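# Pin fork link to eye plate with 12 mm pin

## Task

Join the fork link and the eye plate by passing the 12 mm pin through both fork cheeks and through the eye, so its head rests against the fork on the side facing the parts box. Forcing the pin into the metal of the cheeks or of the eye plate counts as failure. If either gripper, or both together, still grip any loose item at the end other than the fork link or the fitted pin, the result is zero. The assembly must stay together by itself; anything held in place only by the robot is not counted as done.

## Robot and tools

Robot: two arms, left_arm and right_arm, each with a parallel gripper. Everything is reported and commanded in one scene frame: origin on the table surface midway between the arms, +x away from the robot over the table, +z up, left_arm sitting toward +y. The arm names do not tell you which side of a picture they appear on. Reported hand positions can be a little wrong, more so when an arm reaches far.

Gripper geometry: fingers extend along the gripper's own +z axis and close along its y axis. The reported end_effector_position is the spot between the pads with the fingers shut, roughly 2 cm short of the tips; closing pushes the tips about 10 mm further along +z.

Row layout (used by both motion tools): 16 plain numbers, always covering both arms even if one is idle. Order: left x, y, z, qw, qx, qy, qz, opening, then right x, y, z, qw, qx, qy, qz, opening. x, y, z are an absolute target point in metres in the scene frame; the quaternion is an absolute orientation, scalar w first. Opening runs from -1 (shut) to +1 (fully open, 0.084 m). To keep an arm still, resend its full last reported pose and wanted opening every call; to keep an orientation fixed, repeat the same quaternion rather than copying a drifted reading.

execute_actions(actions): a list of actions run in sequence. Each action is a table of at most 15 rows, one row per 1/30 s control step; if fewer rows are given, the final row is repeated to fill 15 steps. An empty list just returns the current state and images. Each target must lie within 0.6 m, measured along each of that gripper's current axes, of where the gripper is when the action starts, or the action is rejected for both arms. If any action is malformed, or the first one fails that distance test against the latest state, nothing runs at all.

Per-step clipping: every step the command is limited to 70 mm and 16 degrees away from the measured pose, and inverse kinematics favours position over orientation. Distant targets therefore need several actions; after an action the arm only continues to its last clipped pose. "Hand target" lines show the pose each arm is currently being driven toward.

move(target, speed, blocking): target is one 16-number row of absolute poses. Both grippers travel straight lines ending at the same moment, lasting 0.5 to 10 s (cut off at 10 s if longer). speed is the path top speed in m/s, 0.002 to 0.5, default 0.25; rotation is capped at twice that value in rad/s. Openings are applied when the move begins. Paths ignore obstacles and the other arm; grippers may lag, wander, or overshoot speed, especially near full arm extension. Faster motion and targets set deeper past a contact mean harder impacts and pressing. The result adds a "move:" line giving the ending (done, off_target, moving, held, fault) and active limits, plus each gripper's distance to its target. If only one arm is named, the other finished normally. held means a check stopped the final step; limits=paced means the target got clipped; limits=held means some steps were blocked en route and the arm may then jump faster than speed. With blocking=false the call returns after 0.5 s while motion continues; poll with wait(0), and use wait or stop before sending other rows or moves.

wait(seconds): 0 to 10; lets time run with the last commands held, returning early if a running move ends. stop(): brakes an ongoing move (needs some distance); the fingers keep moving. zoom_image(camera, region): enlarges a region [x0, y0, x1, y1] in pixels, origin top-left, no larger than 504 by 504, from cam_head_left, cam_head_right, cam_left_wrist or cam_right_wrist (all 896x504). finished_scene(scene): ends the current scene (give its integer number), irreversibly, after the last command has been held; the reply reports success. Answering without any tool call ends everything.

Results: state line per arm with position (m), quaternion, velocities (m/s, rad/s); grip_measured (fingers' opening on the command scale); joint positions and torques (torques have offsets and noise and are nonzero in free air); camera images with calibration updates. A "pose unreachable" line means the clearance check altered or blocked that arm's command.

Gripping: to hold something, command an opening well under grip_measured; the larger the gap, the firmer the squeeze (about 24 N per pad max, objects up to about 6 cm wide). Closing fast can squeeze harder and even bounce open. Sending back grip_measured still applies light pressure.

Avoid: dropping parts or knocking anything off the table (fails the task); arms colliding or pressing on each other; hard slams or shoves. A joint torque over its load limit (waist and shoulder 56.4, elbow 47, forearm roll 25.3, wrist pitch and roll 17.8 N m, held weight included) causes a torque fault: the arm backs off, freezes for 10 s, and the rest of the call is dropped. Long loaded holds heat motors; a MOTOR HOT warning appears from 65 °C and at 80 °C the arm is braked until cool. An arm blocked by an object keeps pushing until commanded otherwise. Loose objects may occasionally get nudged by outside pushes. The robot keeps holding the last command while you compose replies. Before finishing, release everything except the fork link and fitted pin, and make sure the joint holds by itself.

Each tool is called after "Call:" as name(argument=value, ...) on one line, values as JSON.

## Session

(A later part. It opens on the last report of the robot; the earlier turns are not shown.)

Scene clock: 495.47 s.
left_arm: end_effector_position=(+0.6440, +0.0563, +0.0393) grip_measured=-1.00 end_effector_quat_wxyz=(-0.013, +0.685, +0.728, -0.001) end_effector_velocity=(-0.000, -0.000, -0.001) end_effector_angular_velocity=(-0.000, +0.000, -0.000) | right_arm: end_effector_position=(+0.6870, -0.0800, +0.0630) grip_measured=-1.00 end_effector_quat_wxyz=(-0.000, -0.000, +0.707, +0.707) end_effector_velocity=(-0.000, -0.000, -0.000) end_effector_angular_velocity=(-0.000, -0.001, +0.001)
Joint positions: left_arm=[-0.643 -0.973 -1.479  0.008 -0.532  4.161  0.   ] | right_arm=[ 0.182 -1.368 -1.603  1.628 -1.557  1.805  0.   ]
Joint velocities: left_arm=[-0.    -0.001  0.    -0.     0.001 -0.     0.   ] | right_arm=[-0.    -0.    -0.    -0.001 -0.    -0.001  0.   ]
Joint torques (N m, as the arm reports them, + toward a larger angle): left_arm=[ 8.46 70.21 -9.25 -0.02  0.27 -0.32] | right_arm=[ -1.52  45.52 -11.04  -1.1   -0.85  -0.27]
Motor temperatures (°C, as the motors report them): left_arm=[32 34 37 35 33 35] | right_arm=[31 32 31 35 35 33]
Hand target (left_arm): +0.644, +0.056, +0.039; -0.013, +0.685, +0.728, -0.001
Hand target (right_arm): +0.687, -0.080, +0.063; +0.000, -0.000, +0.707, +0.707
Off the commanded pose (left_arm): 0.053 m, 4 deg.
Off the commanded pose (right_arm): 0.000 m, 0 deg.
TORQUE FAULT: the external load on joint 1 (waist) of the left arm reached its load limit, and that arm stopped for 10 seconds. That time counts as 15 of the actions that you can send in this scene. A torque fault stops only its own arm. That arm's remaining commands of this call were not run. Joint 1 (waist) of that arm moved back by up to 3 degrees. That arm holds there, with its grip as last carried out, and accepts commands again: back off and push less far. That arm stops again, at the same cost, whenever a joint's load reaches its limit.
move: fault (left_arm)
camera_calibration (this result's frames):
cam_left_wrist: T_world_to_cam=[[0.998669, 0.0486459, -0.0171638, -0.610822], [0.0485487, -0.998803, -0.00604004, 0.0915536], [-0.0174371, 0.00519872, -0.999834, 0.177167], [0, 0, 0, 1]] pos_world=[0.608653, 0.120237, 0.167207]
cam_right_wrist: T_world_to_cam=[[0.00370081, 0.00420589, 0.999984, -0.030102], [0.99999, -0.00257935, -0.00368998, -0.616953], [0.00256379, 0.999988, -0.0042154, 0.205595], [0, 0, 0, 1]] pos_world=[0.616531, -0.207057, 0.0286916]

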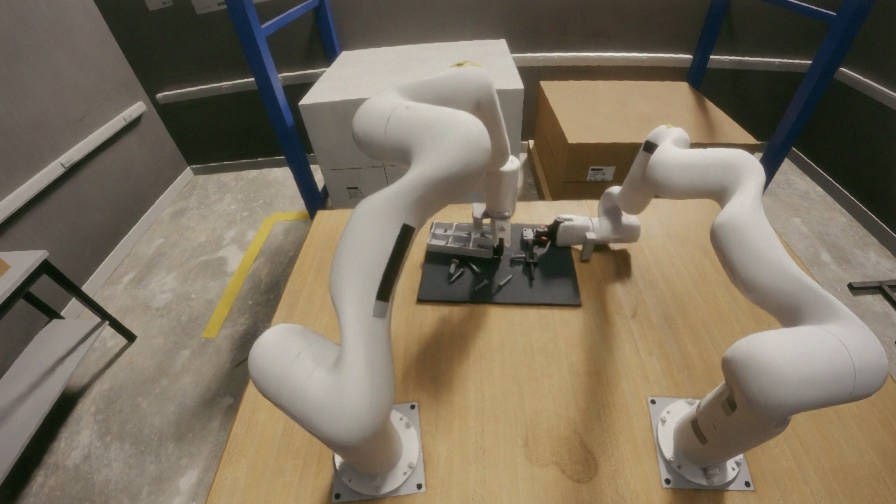

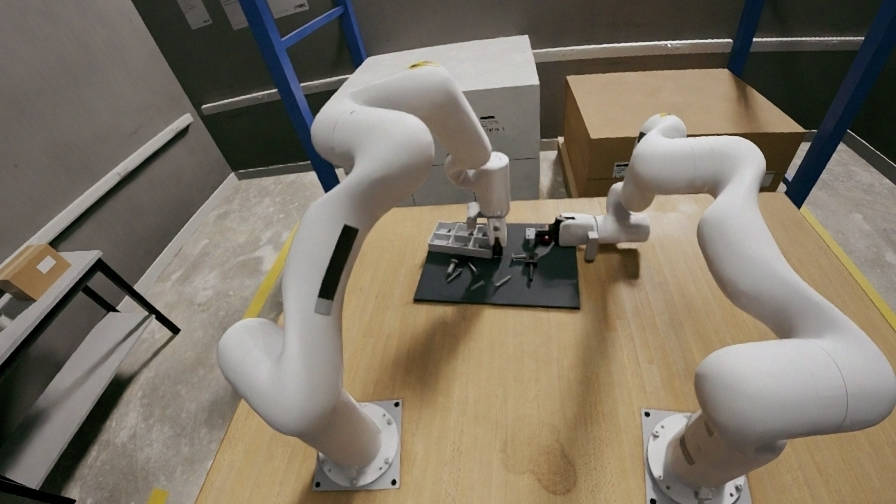

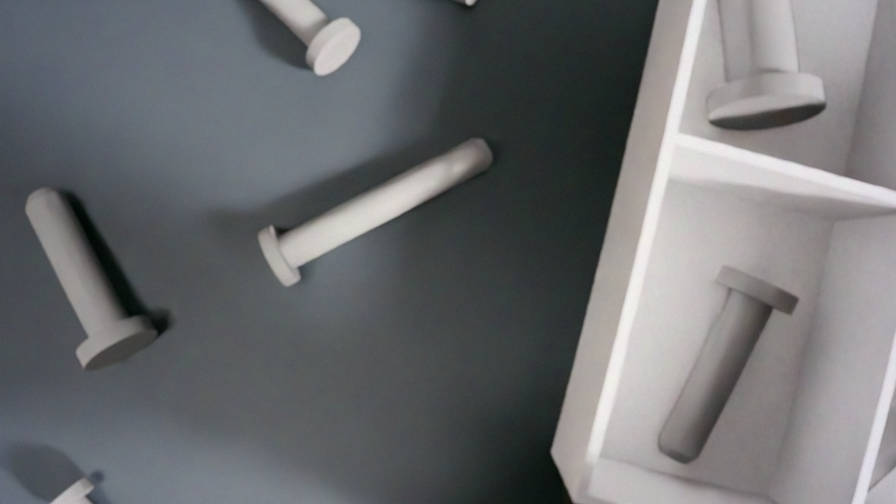

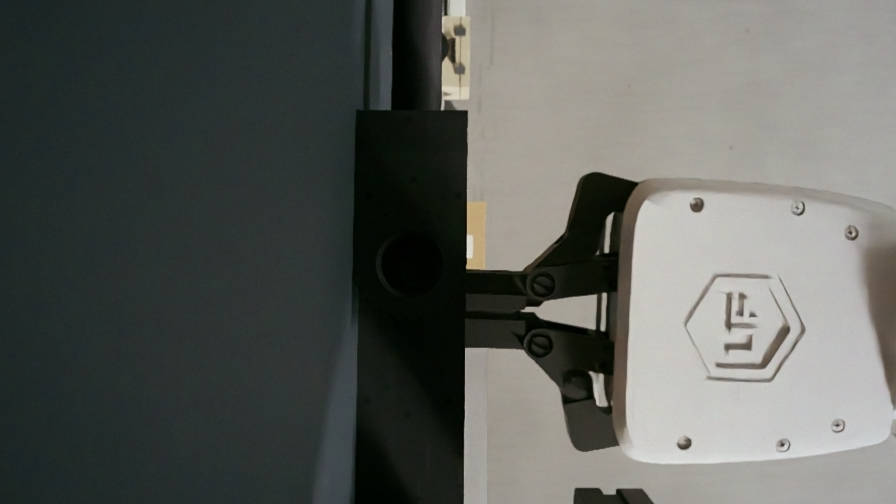

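Call:
move(target=[0.635,0.05,0.12,0,0.707,0.707,0,-1,0.687,-0.08,0.063,0,0,0.707,0.707,-1], speed=0.05)

Call:
move(target=[0.655,-0.01,0.16,0,0.707,0.707,0,-1,0.687,-0.08,0.063,0,0,0.707,0.707,-1], speed=0.1)

Call:
zoom_image(camera="cam_head_left", region=[420,210,560,300])

Scene clock: 499.37 s.
left_arm: end_effector_position=(+0.6349, +0.0501, +0.1197) grip_measured=-1.00 end_effector_quat_wxyz=(-0.000, +0.707, +0.707, -0.000) end_effector_velocity=(-0.000, +0.000, +0.001) end_effector_angular_velocity=(-0.001, +0.000, +0.000) | right_arm: end_effector_position=(+0.6870, -0.0800, +0.0630) grip_measured=-1.00 end_effector_quat_wxyz=(-0.000, +0.000, +0.707, +0.707) end_effector_velocity=(-0.001, +0.002, +0.000) end_effector_angular_velocity=(+0.000, +0.001, +0.002)
Joint positions: left_arm=[-0.656 -0.816 -1.416 -0.    -0.6    4.215  0.   ] | right_arm=[ 0.182 -1.368 -1.603  1.628 -1.557  1.805  0.   ]
Joint velocities: left_arm=[ 0.001  0.003  0.001 -0.002 -0.002  0.002  0.   ] | right_arm=[ 0.003  0.     0.     0.    -0.     0.001  0.   ]
Joint torques (N m, as the arm reports them, + toward a larger angle): left_arm=[  6.66  67.81 -10.56  -0.37   0.35  -0.24] | right_arm=[ -3.41  43.87 -11.27  -1.11  -0.61  -0.33]
Motor temperatures (°C, as the motors report them): left_arm=[32 34 37 35 33 35] | right_arm=[31 32 31 35 35 33]
Hand target (left_arm): +0.635, +0.050, +0.120; +0.000, +0.707, +0.707, -0.000
Hand target (right_arm): +0.687, -0.080, +0.063; -0.000, -0.000, +0.707, +0.707
Off the commanded pose (left_arm): 0.000 m, 0 deg.
Off the commanded pose (right_arm): 0.000 m, 0 deg.
move: done
camera_calibration (this result's frames):
cam_left_wrist: T_world_to_cam=[[0.999922, -0.0120974, 0.00302444, -0.600153], [-0.0121301, -0.999865, 0.011039, 0.122775], [0.00289049, -0.0110749, -0.999934, 0.24525], [0, 0, 0, 1]] pos_world=[0.600887, 0.118214, 0.245693]
cam_right_wrist: T_world_to_cam=[[0.00370095, 0.00420585, 0.999984, -0.0301021], [0.99999, -0.00257955, -0.00369013, -0.616953], [0.00256399, 0.999988, -0.00421535, 0.205595], [0, 0, 0, 1]] pos_world=[0.616531, -0.207057, 0.0286916]

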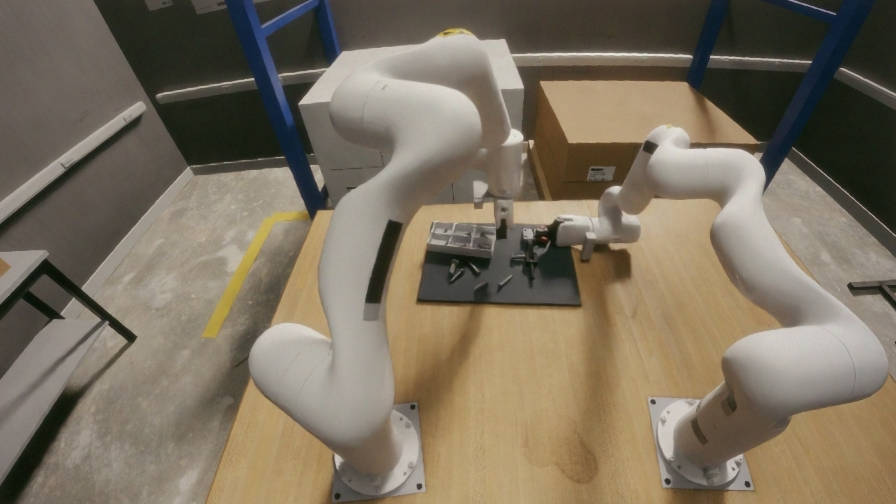

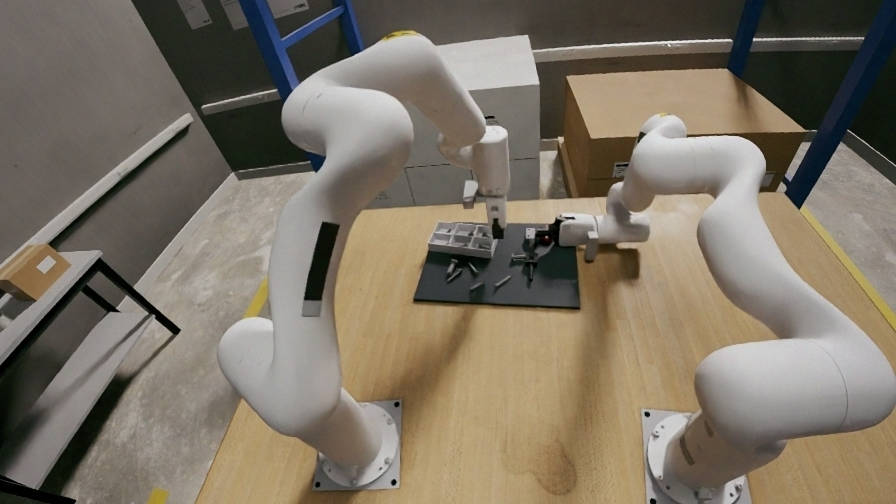

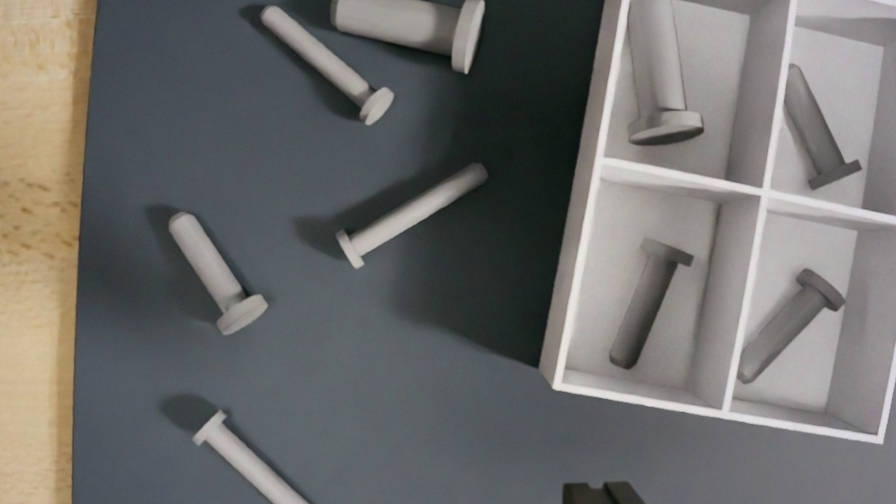

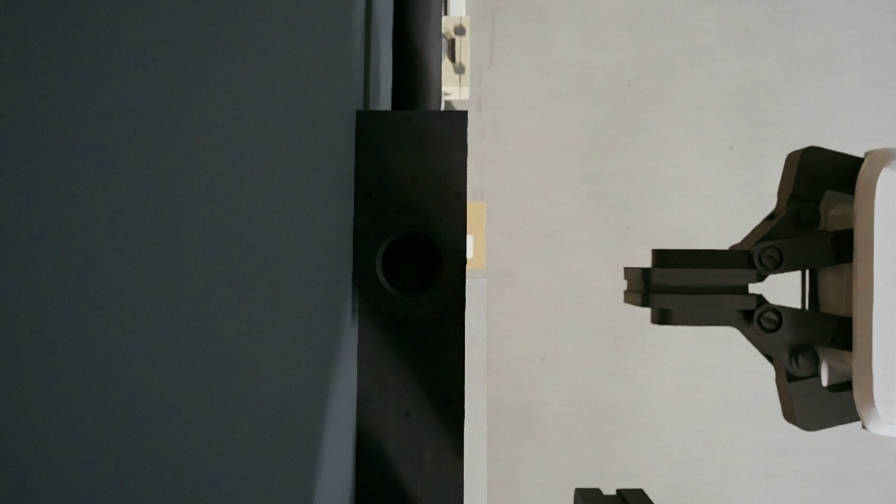

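Scene clock: 500.57 s.
left_arm: end_effector_position=(+0.6550, -0.0097, +0.1599) grip_measured=-1.00 end_effector_quat_wxyz=(-0.000, +0.707, +0.707, -0.000) end_effector_velocity=(+0.001, -0.001, +0.001) end_effector_angular_velocity=(+0.000, +0.001, +0.001) | right_arm: end_effector_position=(+0.6870, -0.0800, +0.0630) grip_measured=-1.00 end_effector_quat_wxyz=(-0.000, +0.000, +0.707, +0.707) end_effector_velocity=(-0.001, +0.001, -0.000) end_effector_angular_velocity=(-0.000, -0.001, +0.003)
Joint positions: left_arm=[-0.718 -0.867 -1.61  -0.    -0.744  4.154  0.   ] | right_arm=[ 0.182 -1.368 -1.603  1.628 -1.557  1.805  0.   ]
Joint velocities: left_arm=[-0.001 -0.002 -0.007 -0.    -0.006 -0.002  0.   ] | right_arm=[ 0.002 -0.001 -0.001 -0.001 -0.    -0.001  0.   ]
Joint torques (N m, as the arm reports them, + toward a larger angle): left_arm=[  7.09  71.51 -10.99  -0.59   0.38  -0.29] | right_arm=[  2.37  47.53 -11.67  -0.58  -1.04  -0.24]
Motor temperatures (°C, as the motors report them): left_arm=[32 34 37 35 33 35] | right_arm=[31 32 31 35 35 33]
Hand target (left_arm): +0.655, -0.010, +0.160; -0.000, +0.707, +0.707, -0.000
Hand target (right_arm): +0.687, -0.080, +0.063; +0.000, -0.000, +0.707, +0.707
Off the commanded pose (left_arm): 0.000 m, 0 deg.
Off the commanded pose (right_arm): 0.000 m, 0 deg.
move: done
camera_calibration (this result's frames):
cam_left_wrist: T_world_to_cam=[[0.99992, -0.0122435, 0.00306323, -0.621192], [-0.0122769, -0.999863, 0.0111225, 0.062854], [0.00292663, -0.0111592, -0.999933, 0.284768], [0, 0, 0, 1]] pos_world=[0.621081, 0.0584176, 0.285953]
cam_right_wrist: T_world_to_cam=[[0.00370082, 0.00420588, 0.999984, -0.030102], [0.99999, -0.00257939, -0.00368999, -0.616953], [0.00256383, 0.999988, -0.00421539, 0.205595], [0, 0, 0, 1]] pos_world=[0.616531, -0.207057, 0.0286917]

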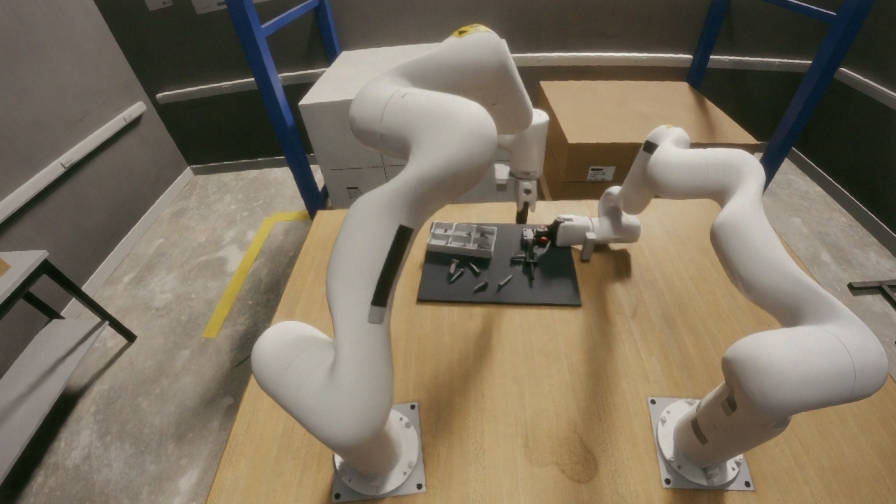

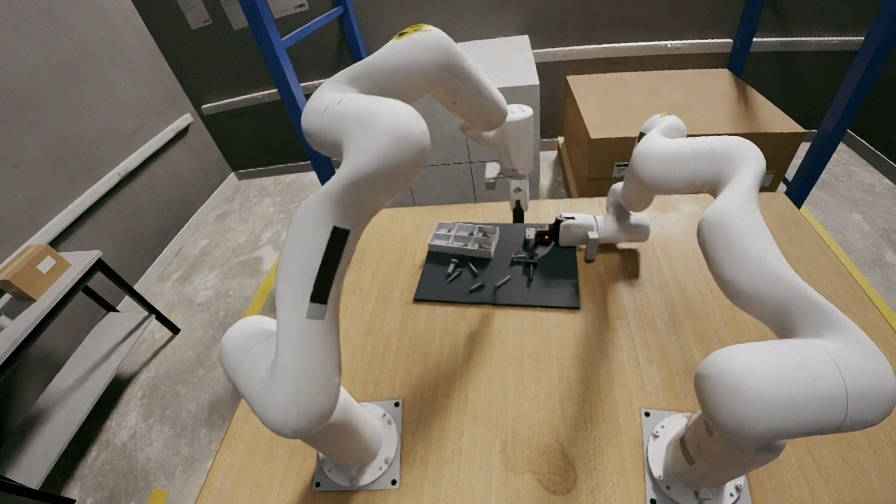

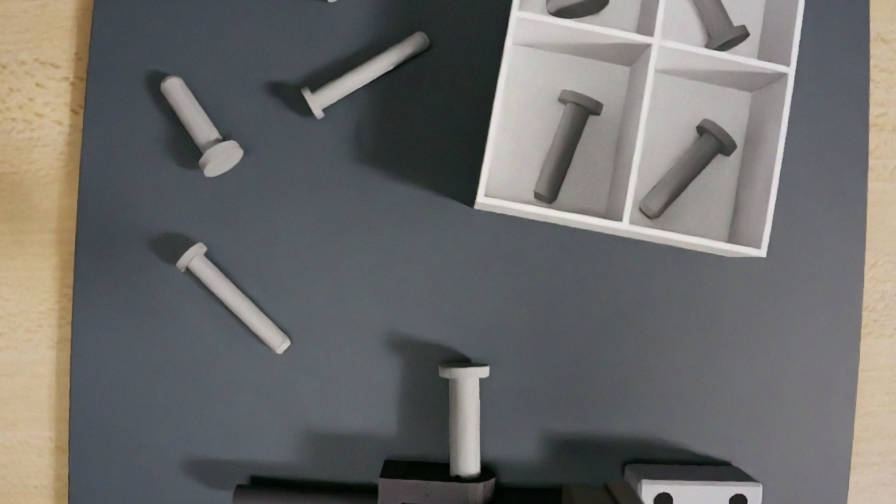

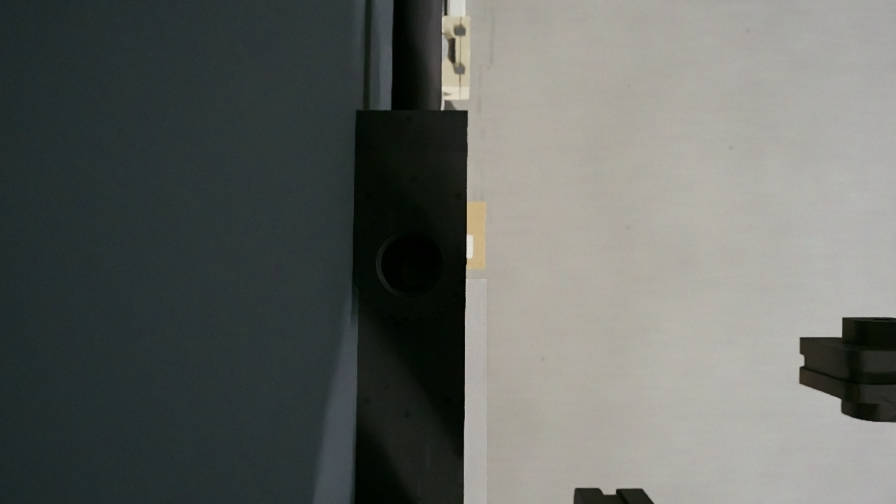

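Region (420, 210, 560, 300) of cam_head_left's 896x504 image, scaled by 3.600, with more detail than that image has; it fills the top 324 rows of this view, and the rest is white.

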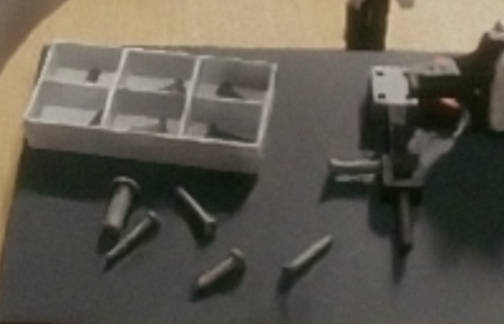

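Call:
move(target=[0.628,0.004,0.075,0,0.707,0.707,0,-0.1,0.687,-0.08,0.063,0,0,0.707,0.707,-1], speed=0.1)

Call:
move(target=[0.628,0.004,0.039,0,0.707,0.707,0,-0.1,0.687,-0.08,0.063,0,0,0.707,0.707,-1], speed=0.03)

Call:
move(target=[0.628,0.004,0.039,0,0.707,0.707,0,-1,0.687,-0.08,0.063,0,0,0.707,0.707,-1])

Call:
move(target=[0.628,0.012,0.040,0,0.707,0.707,0,-1,0.687,-0.08,0.063,0,0,0.707,0.707,-1], speed=0.005)

Call:
zoom_image(camera="cam_right_wrist", region=[350,200,490,330])

Scene clock: 504.73 s.
left_arm: end_effector_position=(+0.6282, +0.0039, +0.0754) grip_measured=-0.11 end_effector_quat_wxyz=(+0.000, +0.707, +0.707, +0.000) end_effector_velocity=(-0.001, +0.000, -0.004) end_effector_angular_velocity=(+0.001, +0.002, -0.000) | right_arm: end_effector_position=(+0.6870, -0.0800, +0.0630) grip_measured=-1.00 end_effector_quat_wxyz=(-0.000, -0.000, +0.707, +0.707) end_effector_velocity=(-0.001, -0.000, -0.001) end_effector_angular_velocity=(-0.000, +0.002, +0.001)
Joint positions: left_arm=[-0.722 -0.924 -1.489  0.001 -0.565  4.148  0.039] | right_arm=[ 0.182 -1.368 -1.603  1.628 -1.557  1.805  0.   ]
Joint velocities: left_arm=[-0.    -0.004  0.002  0.     0.005 -0.    -0.   ] | right_arm=[-0.    -0.     0.001 -0.001 -0.     0.     0.   ]
Joint torques (N m, as the arm reports them, + toward a larger angle): left_arm=[  6.25  70.68 -10.41  -0.49   0.29  -0.28] | right_arm=[ -0.69  48.19 -10.41  -1.91  -0.95  -0.28]
Motor temperatures (°C, as the motors report them): left_arm=[32 34 37 35 33 35] | right_arm=[31 32 31 35 35 33]
Hand target (left_arm): +0.628, +0.004, +0.075; -0.000, +0.707, +0.707, +0.000
Hand target (right_arm): +0.687, -0.080, +0.063; -0.000, -0.000, +0.707, +0.707
Off the commanded pose (left_arm): 0.000 m, 0 deg.
Off the commanded pose (right_arm): 0.000 m, 0 deg.
move: done
camera_calibration (this result's frames):
cam_left_wrist: T_world_to_cam=[[0.999922, -0.0118648, 0.00378756, -0.594027], [-0.0119051, -0.999871, 0.0108191, 0.0768656], [0.00365871, -0.0108634, -0.999934, 0.200008], [0, 0, 0, 1]] pos_world=[0.594164, 0.0719804, 0.201413]
cam_right_wrist: T_world_to_cam=[[0.00370076, 0.00420595, 0.999984, -0.0301019], [0.99999, -0.00257914, -0.00368993, -0.616953], [0.00256358, 0.999988, -0.00421545, 0.205595], [0, 0, 0, 1]] pos_world=[0.616531, -0.207057, 0.0286916]

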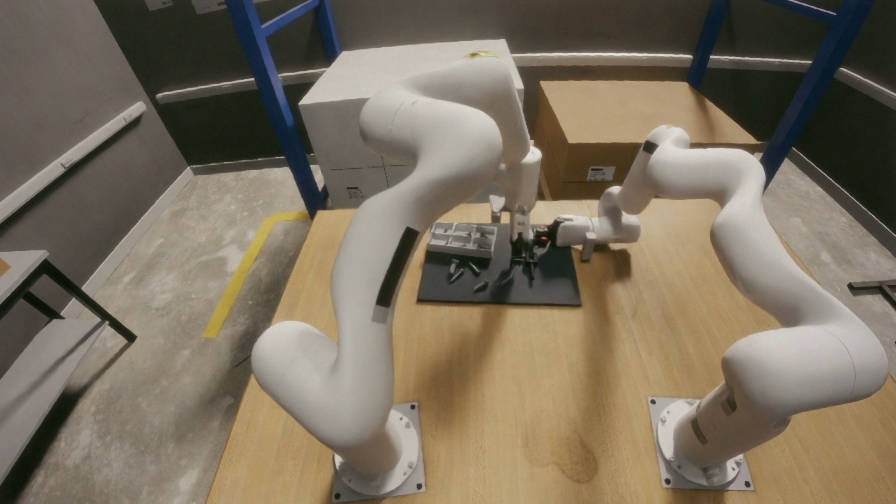

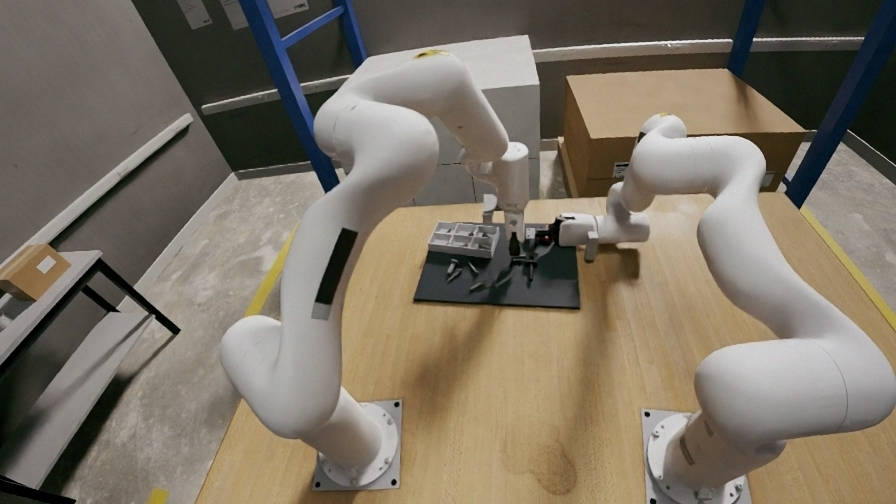

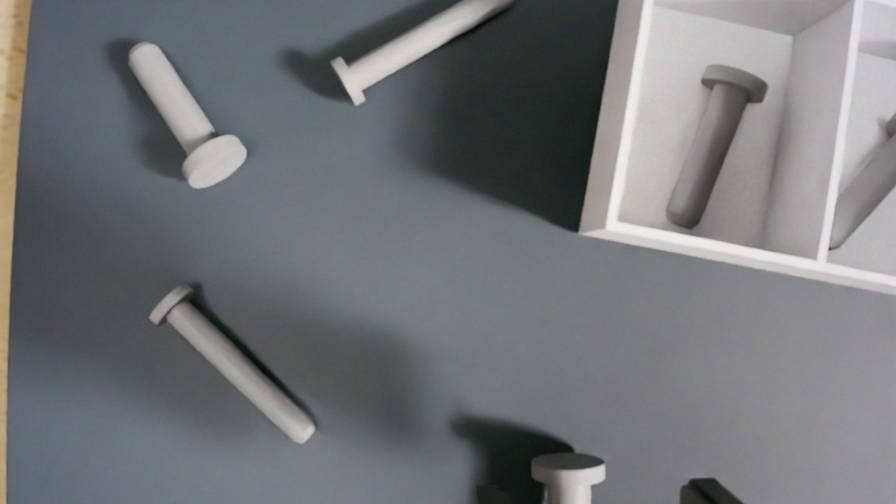

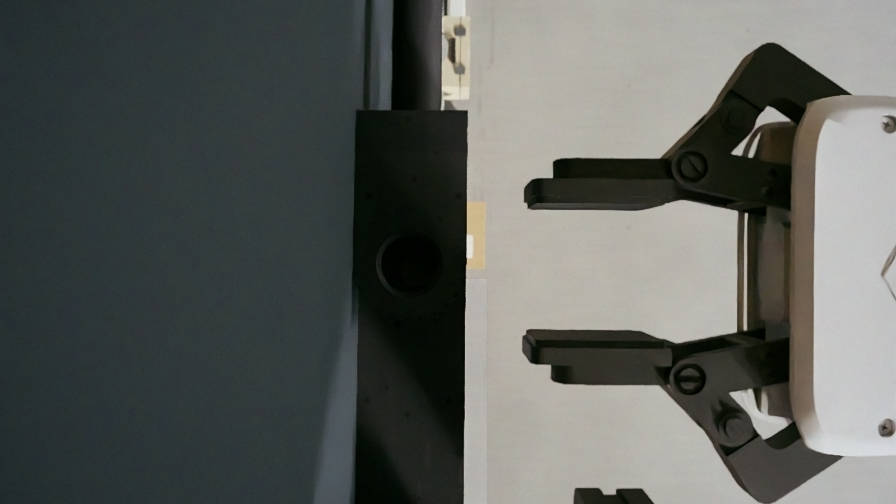

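Scene clock: 506.27 s.
left_arm: end_effector_position=(+0.6281, +0.0040, +0.0392) grip_measured=-0.11 end_effector_quat_wxyz=(+0.000, +0.707, +0.707, +0.000) end_effector_velocity=(+0.000, -0.000, -0.001) end_effector_angular_velocity=(-0.001, -0.001, +0.000) | right_arm: end_effector_position=(+0.6870, -0.0800, +0.0630) grip_measured=-1.00 end_effector_quat_wxyz=(-0.000, -0.000, +0.707, +0.707) end_effector_velocity=(-0.000, -0.000, +0.000) end_effector_angular_velocity=(-0.000, -0.001, +0.001)
Joint positions: left_arm=[-0.722 -0.984 -1.502  0.    -0.517  4.149  0.039] | right_arm=[ 0.182 -1.368 -1.603  1.628 -1.557  1.805  0.   ]
Joint velocities: left_arm=[-0.    -0.003 -0.001 -0.     0.003  0.     0.   ] | right_arm=[-0.     0.    -0.    -0.001 -0.    -0.     0.   ]
Joint torques (N m, as the arm reports them, + toward a larger angle): left_arm=[ 7.03 71.82 -9.73 -0.63  0.32 -0.19] | right_arm=[ -1.37  46.33 -10.15  -0.44  -0.85  -0.03]
Motor temperatures (°C, as the motors report them): left_arm=[32 34 37 35 33 35] | right_arm=[31 32 31 35 35 33]
Hand target (left_arm): +0.628, +0.004, +0.039; -0.000, +0.707, +0.707, +0.000
Hand target (right_arm): +0.687, -0.080, +0.063; -0.000, +0.000, +0.707, +0.707
Off the commanded pose (left_arm): 0.000 m, 0 deg.
Off the commanded pose (right_arm): 0.000 m, 0 deg.
move: done
camera_calibration (this result's frames):
cam_left_wrist: T_world_to_cam=[[0.999921, -0.0120588, 0.0034986, -0.593725], [-0.0120963, -0.999867, 0.0109132, 0.0774779], [0.00336653, -0.0109546, -0.999934, 0.16405], [0, 0, 0, 1]] pos_world=[0.594063, 0.0721051, 0.165271]
cam_right_wrist: T_world_to_cam=[[0.00370085, 0.00420596, 0.999984, -0.030102], [0.99999, -0.00257927, -0.00369002, -0.616953], [0.00256371, 0.999988, -0.00421547, 0.205595], [0, 0, 0, 1]] pos_world=[0.616531, -0.207057, 0.0286916]

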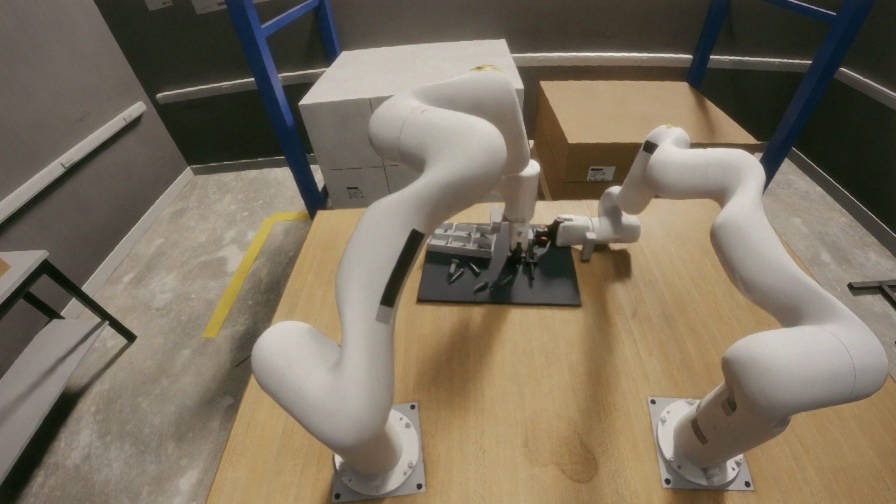

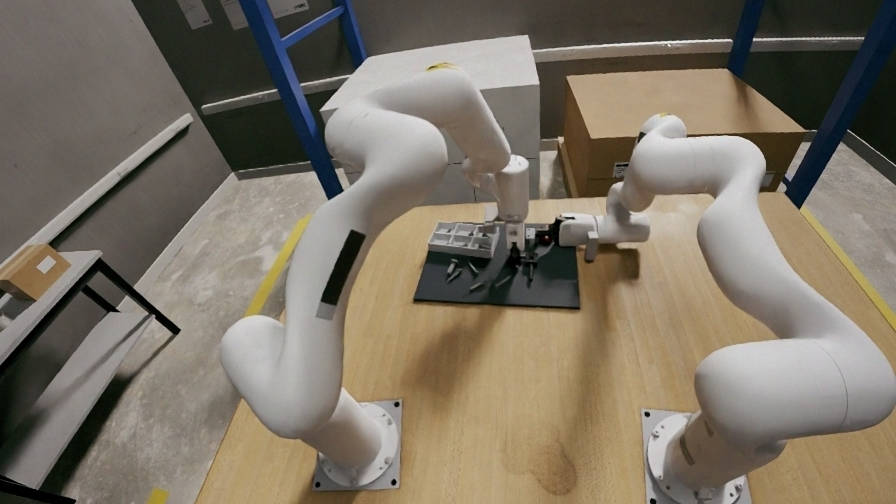

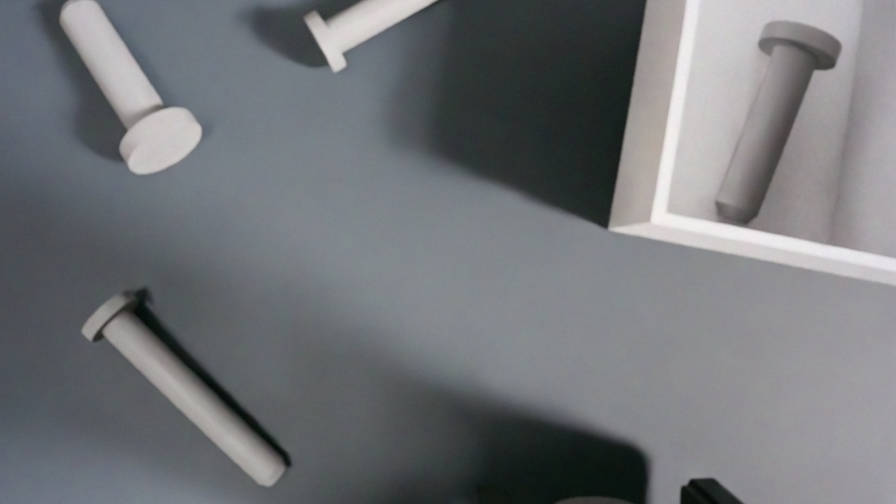

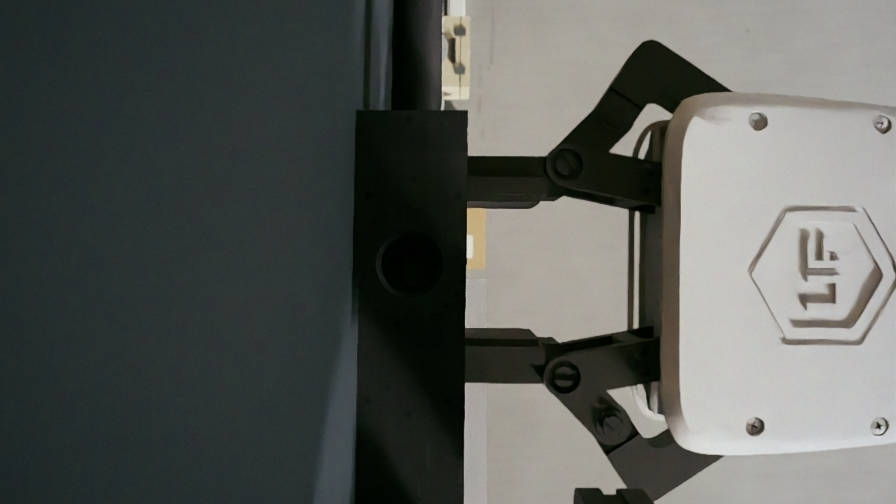

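Scene clock: 506.97 s.
left_arm: end_effector_position=(+0.6281, +0.0040, +0.0391) grip_measured=-0.58 end_effector_quat_wxyz=(+0.000, +0.707, +0.707, +0.000) end_effector_velocity=(-0.001, +0.000, -0.001) end_effector_angular_velocity=(+0.001, +0.001, +0.000) | right_arm: end_effector_position=(+0.6870, -0.0800, +0.0630) grip_measured=-1.00 end_effector_quat_wxyz=(+0.000, -0.000, +0.707, +0.707) end_effector_velocity=(-0.001, +0.000, -0.000) end_effector_angular_velocity=(-0.000, +0.000, +0.001)
Joint positions: left_arm=[-0.722 -0.985 -1.502  0.    -0.517  4.149  0.018] | right_arm=[ 0.182 -1.368 -1.603  1.628 -1.557  1.805  0.   ]
Joint velocities: left_arm=[-0.    -0.002  0.    -0.     0.     0.     0.   ] | right_arm=[ 0.    -0.     0.001 -0.001 -0.    -0.001  0.   ]
Joint torques (N m, as the arm reports them, + toward a larger angle): left_arm=[ 6.16 70.93 -9.24 -0.99  0.27 -0.23] | right_arm=[ -4.08  48.17 -11.69  -1.63  -0.77   0.07]
Motor temperatures (°C, as the motors report them): left_arm=[32 34 37 35 33 35] | right_arm=[31 32 31 35 35 33]
Hand target (left_arm): +0.628, +0.004, +0.039; -0.000, +0.707, +0.707, +0.000
Hand target (right_arm): +0.687, -0.080, +0.063; +0.000, +0.000, +0.707, +0.707
Off the commanded pose (left_arm): 0.000 m, 0 deg.
Off the commanded pose (right_arm): 0.000 m, 0 deg.
move: done
camera_calibration (this result's frames):
cam_left_wrist: T_world_to_cam=[[0.999921, -0.0120975, 0.00352628, -0.593714], [-0.0121357, -0.999866, 0.0110283, 0.0775163], [0.00339239, -0.0110702, -0.999933, 0.163875], [0, 0, 0, 1]] pos_world=[0.594052, 0.0721376, 0.165103]
cam_right_wrist: T_world_to_cam=[[0.00370056, 0.00420582, 0.999984, -0.0301019], [0.99999, -0.00257928, -0.00368973, -0.616953], [0.00256372, 0.999988, -0.00421532, 0.205595], [0, 0, 0, 1]] pos_world=[0.616531, -0.207057, 0.0286916]

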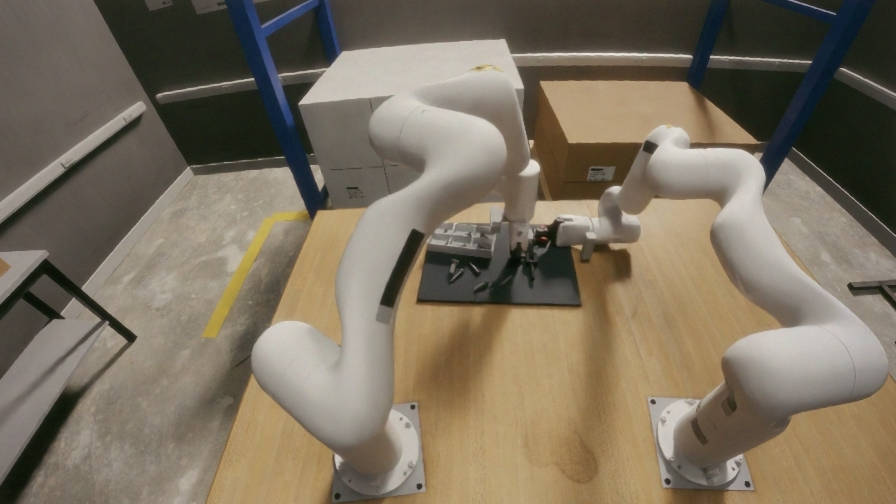

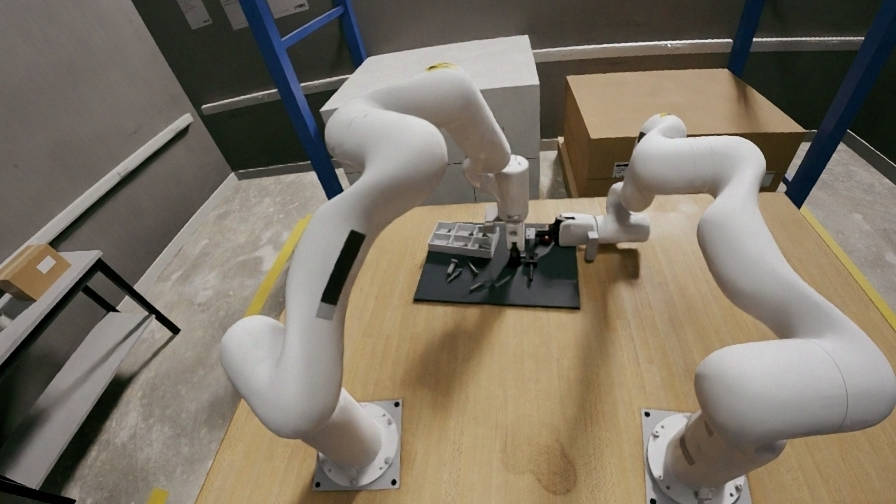

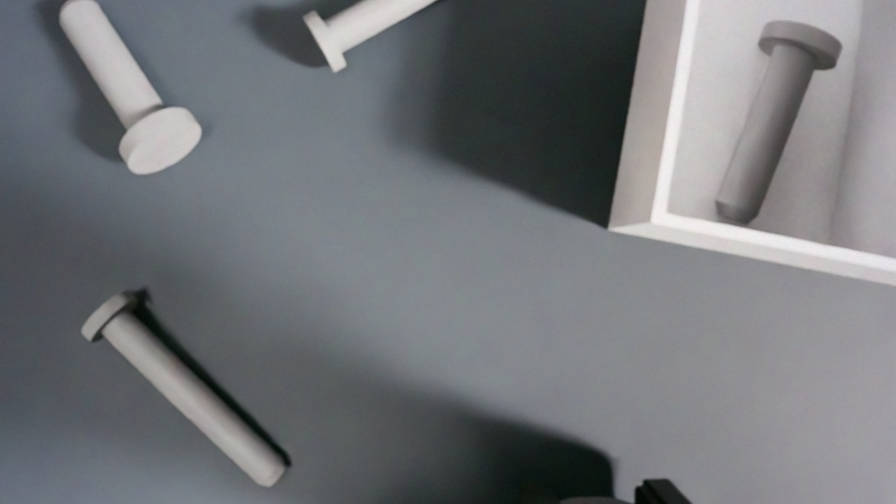

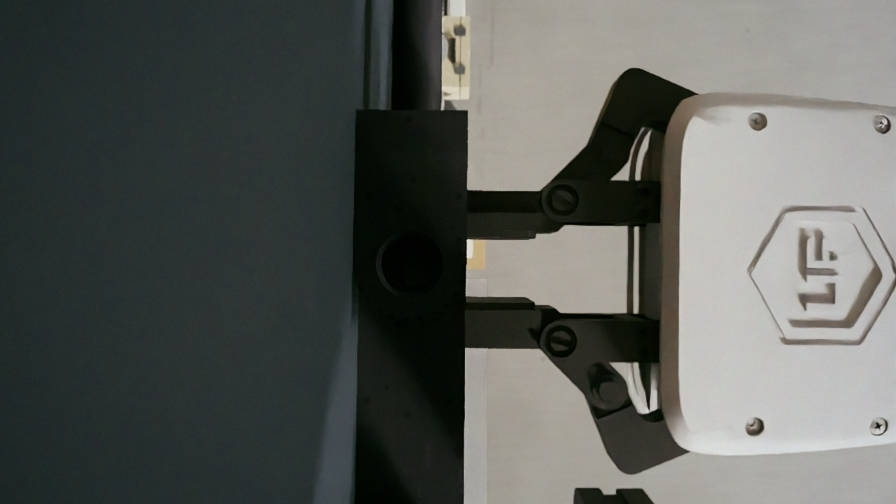

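Scene clock: 508.80 s.
left_arm: end_effector_position=(+0.6281, +0.0118, +0.0401) grip_measured=-0.59 end_effector_quat_wxyz=(+0.000, +0.707, +0.707, +0.000) end_effector_velocity=(-0.000, +0.004, -0.001) end_effector_angular_velocity=(+0.003, +0.003, -0.001) | right_arm: end_effector_position=(+0.6870, -0.0800, +0.0630) grip_measured=-1.00 end_effector_quat_wxyz=(+0.000, -0.000, +0.707, +0.707) end_effector_velocity=(-0.000, +0.000, +0.000) end_effector_angular_velocity=(+0.000, +0.000, +0.000)
Joint positions: left_arm=[-0.712 -0.974 -1.485  0.    -0.51   4.159  0.018] | right_arm=[ 0.182 -1.368 -1.603  1.628 -1.557  1.805  0.   ]
Joint velocities: left_arm=[0.004 0.    0.004 0.003 0.    0.002 0.   ] | right_arm=[ 0.001  0.     0.001  0.    -0.    -0.     0.   ]
Joint torques (N m, as the arm reports them, + toward a larger angle): left_arm=[20.77 62.37 -4.62  2.26 -1.49 -0.27] | right_arm=[ -0.6   46.11 -10.66  -0.89  -0.82   0.12]
Motor temperatures (°C, as the motors report them): left_arm=[32 34 37 35 33 35] | right_arm=[31 32 31 35 35 33]
Hand target (left_arm): +0.628, +0.012, +0.040; +0.000, +0.707, +0.707, +0.000
Hand target (right_arm): +0.687, -0.080, +0.063; -0.000, +0.000, +0.707, +0.707
Off the commanded pose (left_arm): 0.000 m, 0 deg.
Off the commanded pose (right_arm): 0.000 m, 0 deg.
move: done
camera_calibration (this result's frames):
cam_left_wrist: T_world_to_cam=[[0.999919, -0.0121577, 0.00384444, -0.593671], [-0.0122001, -0.999863, 0.0112255, 0.0853236], [0.00370744, -0.0112714, -0.99993, 0.164792], [0, 0, 0, 1]] pos_world=[0.594053, 0.0799516, 0.166105]
cam_right_wrist: T_world_to_cam=[[0.00370026, 0.00420575, 0.999984, -0.0301017], [0.99999, -0.00257944, -0.00368943, -0.616953], [0.00256388, 0.999988, -0.00421526, 0.205595], [0, 0, 0, 1]] pos_world=[0.616531, -0.207057, 0.0286916]

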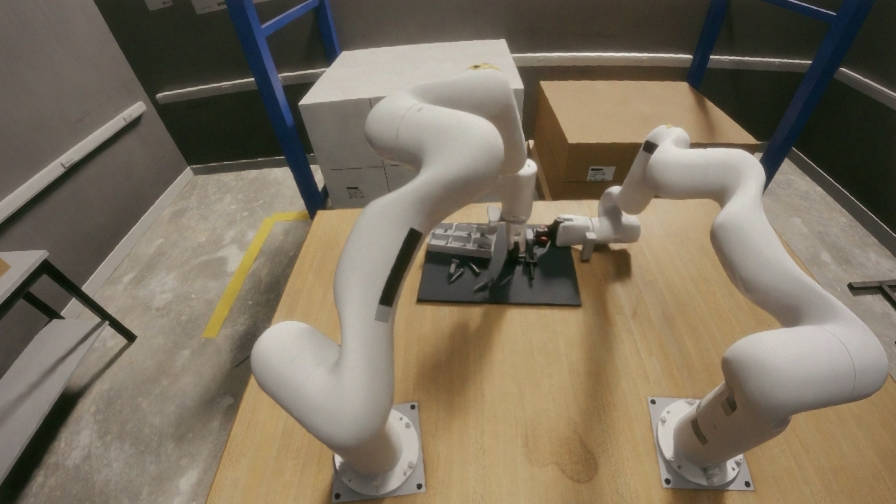

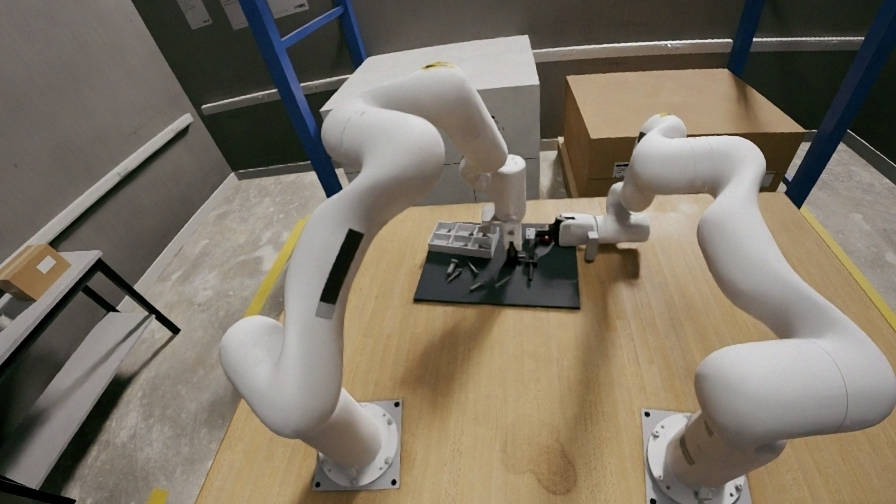

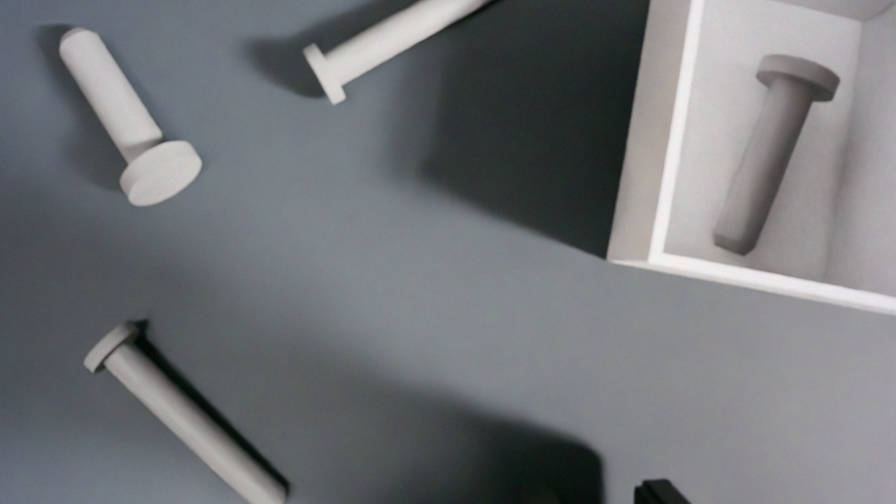

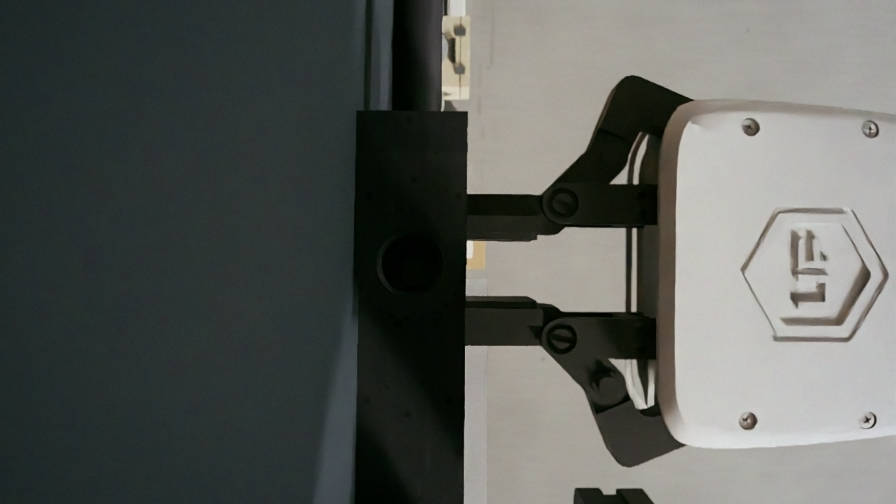

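Region (350, 200, 490, 330) of cam_right_wrist's 896x504 image, scaled by 3.600, with more detail than that image has; it fills the top 468 rows of this view, and the rest is white.

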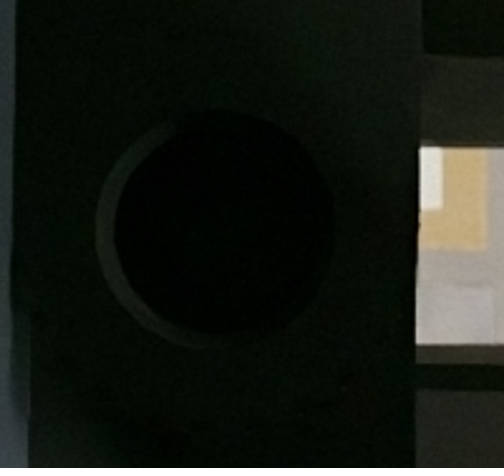

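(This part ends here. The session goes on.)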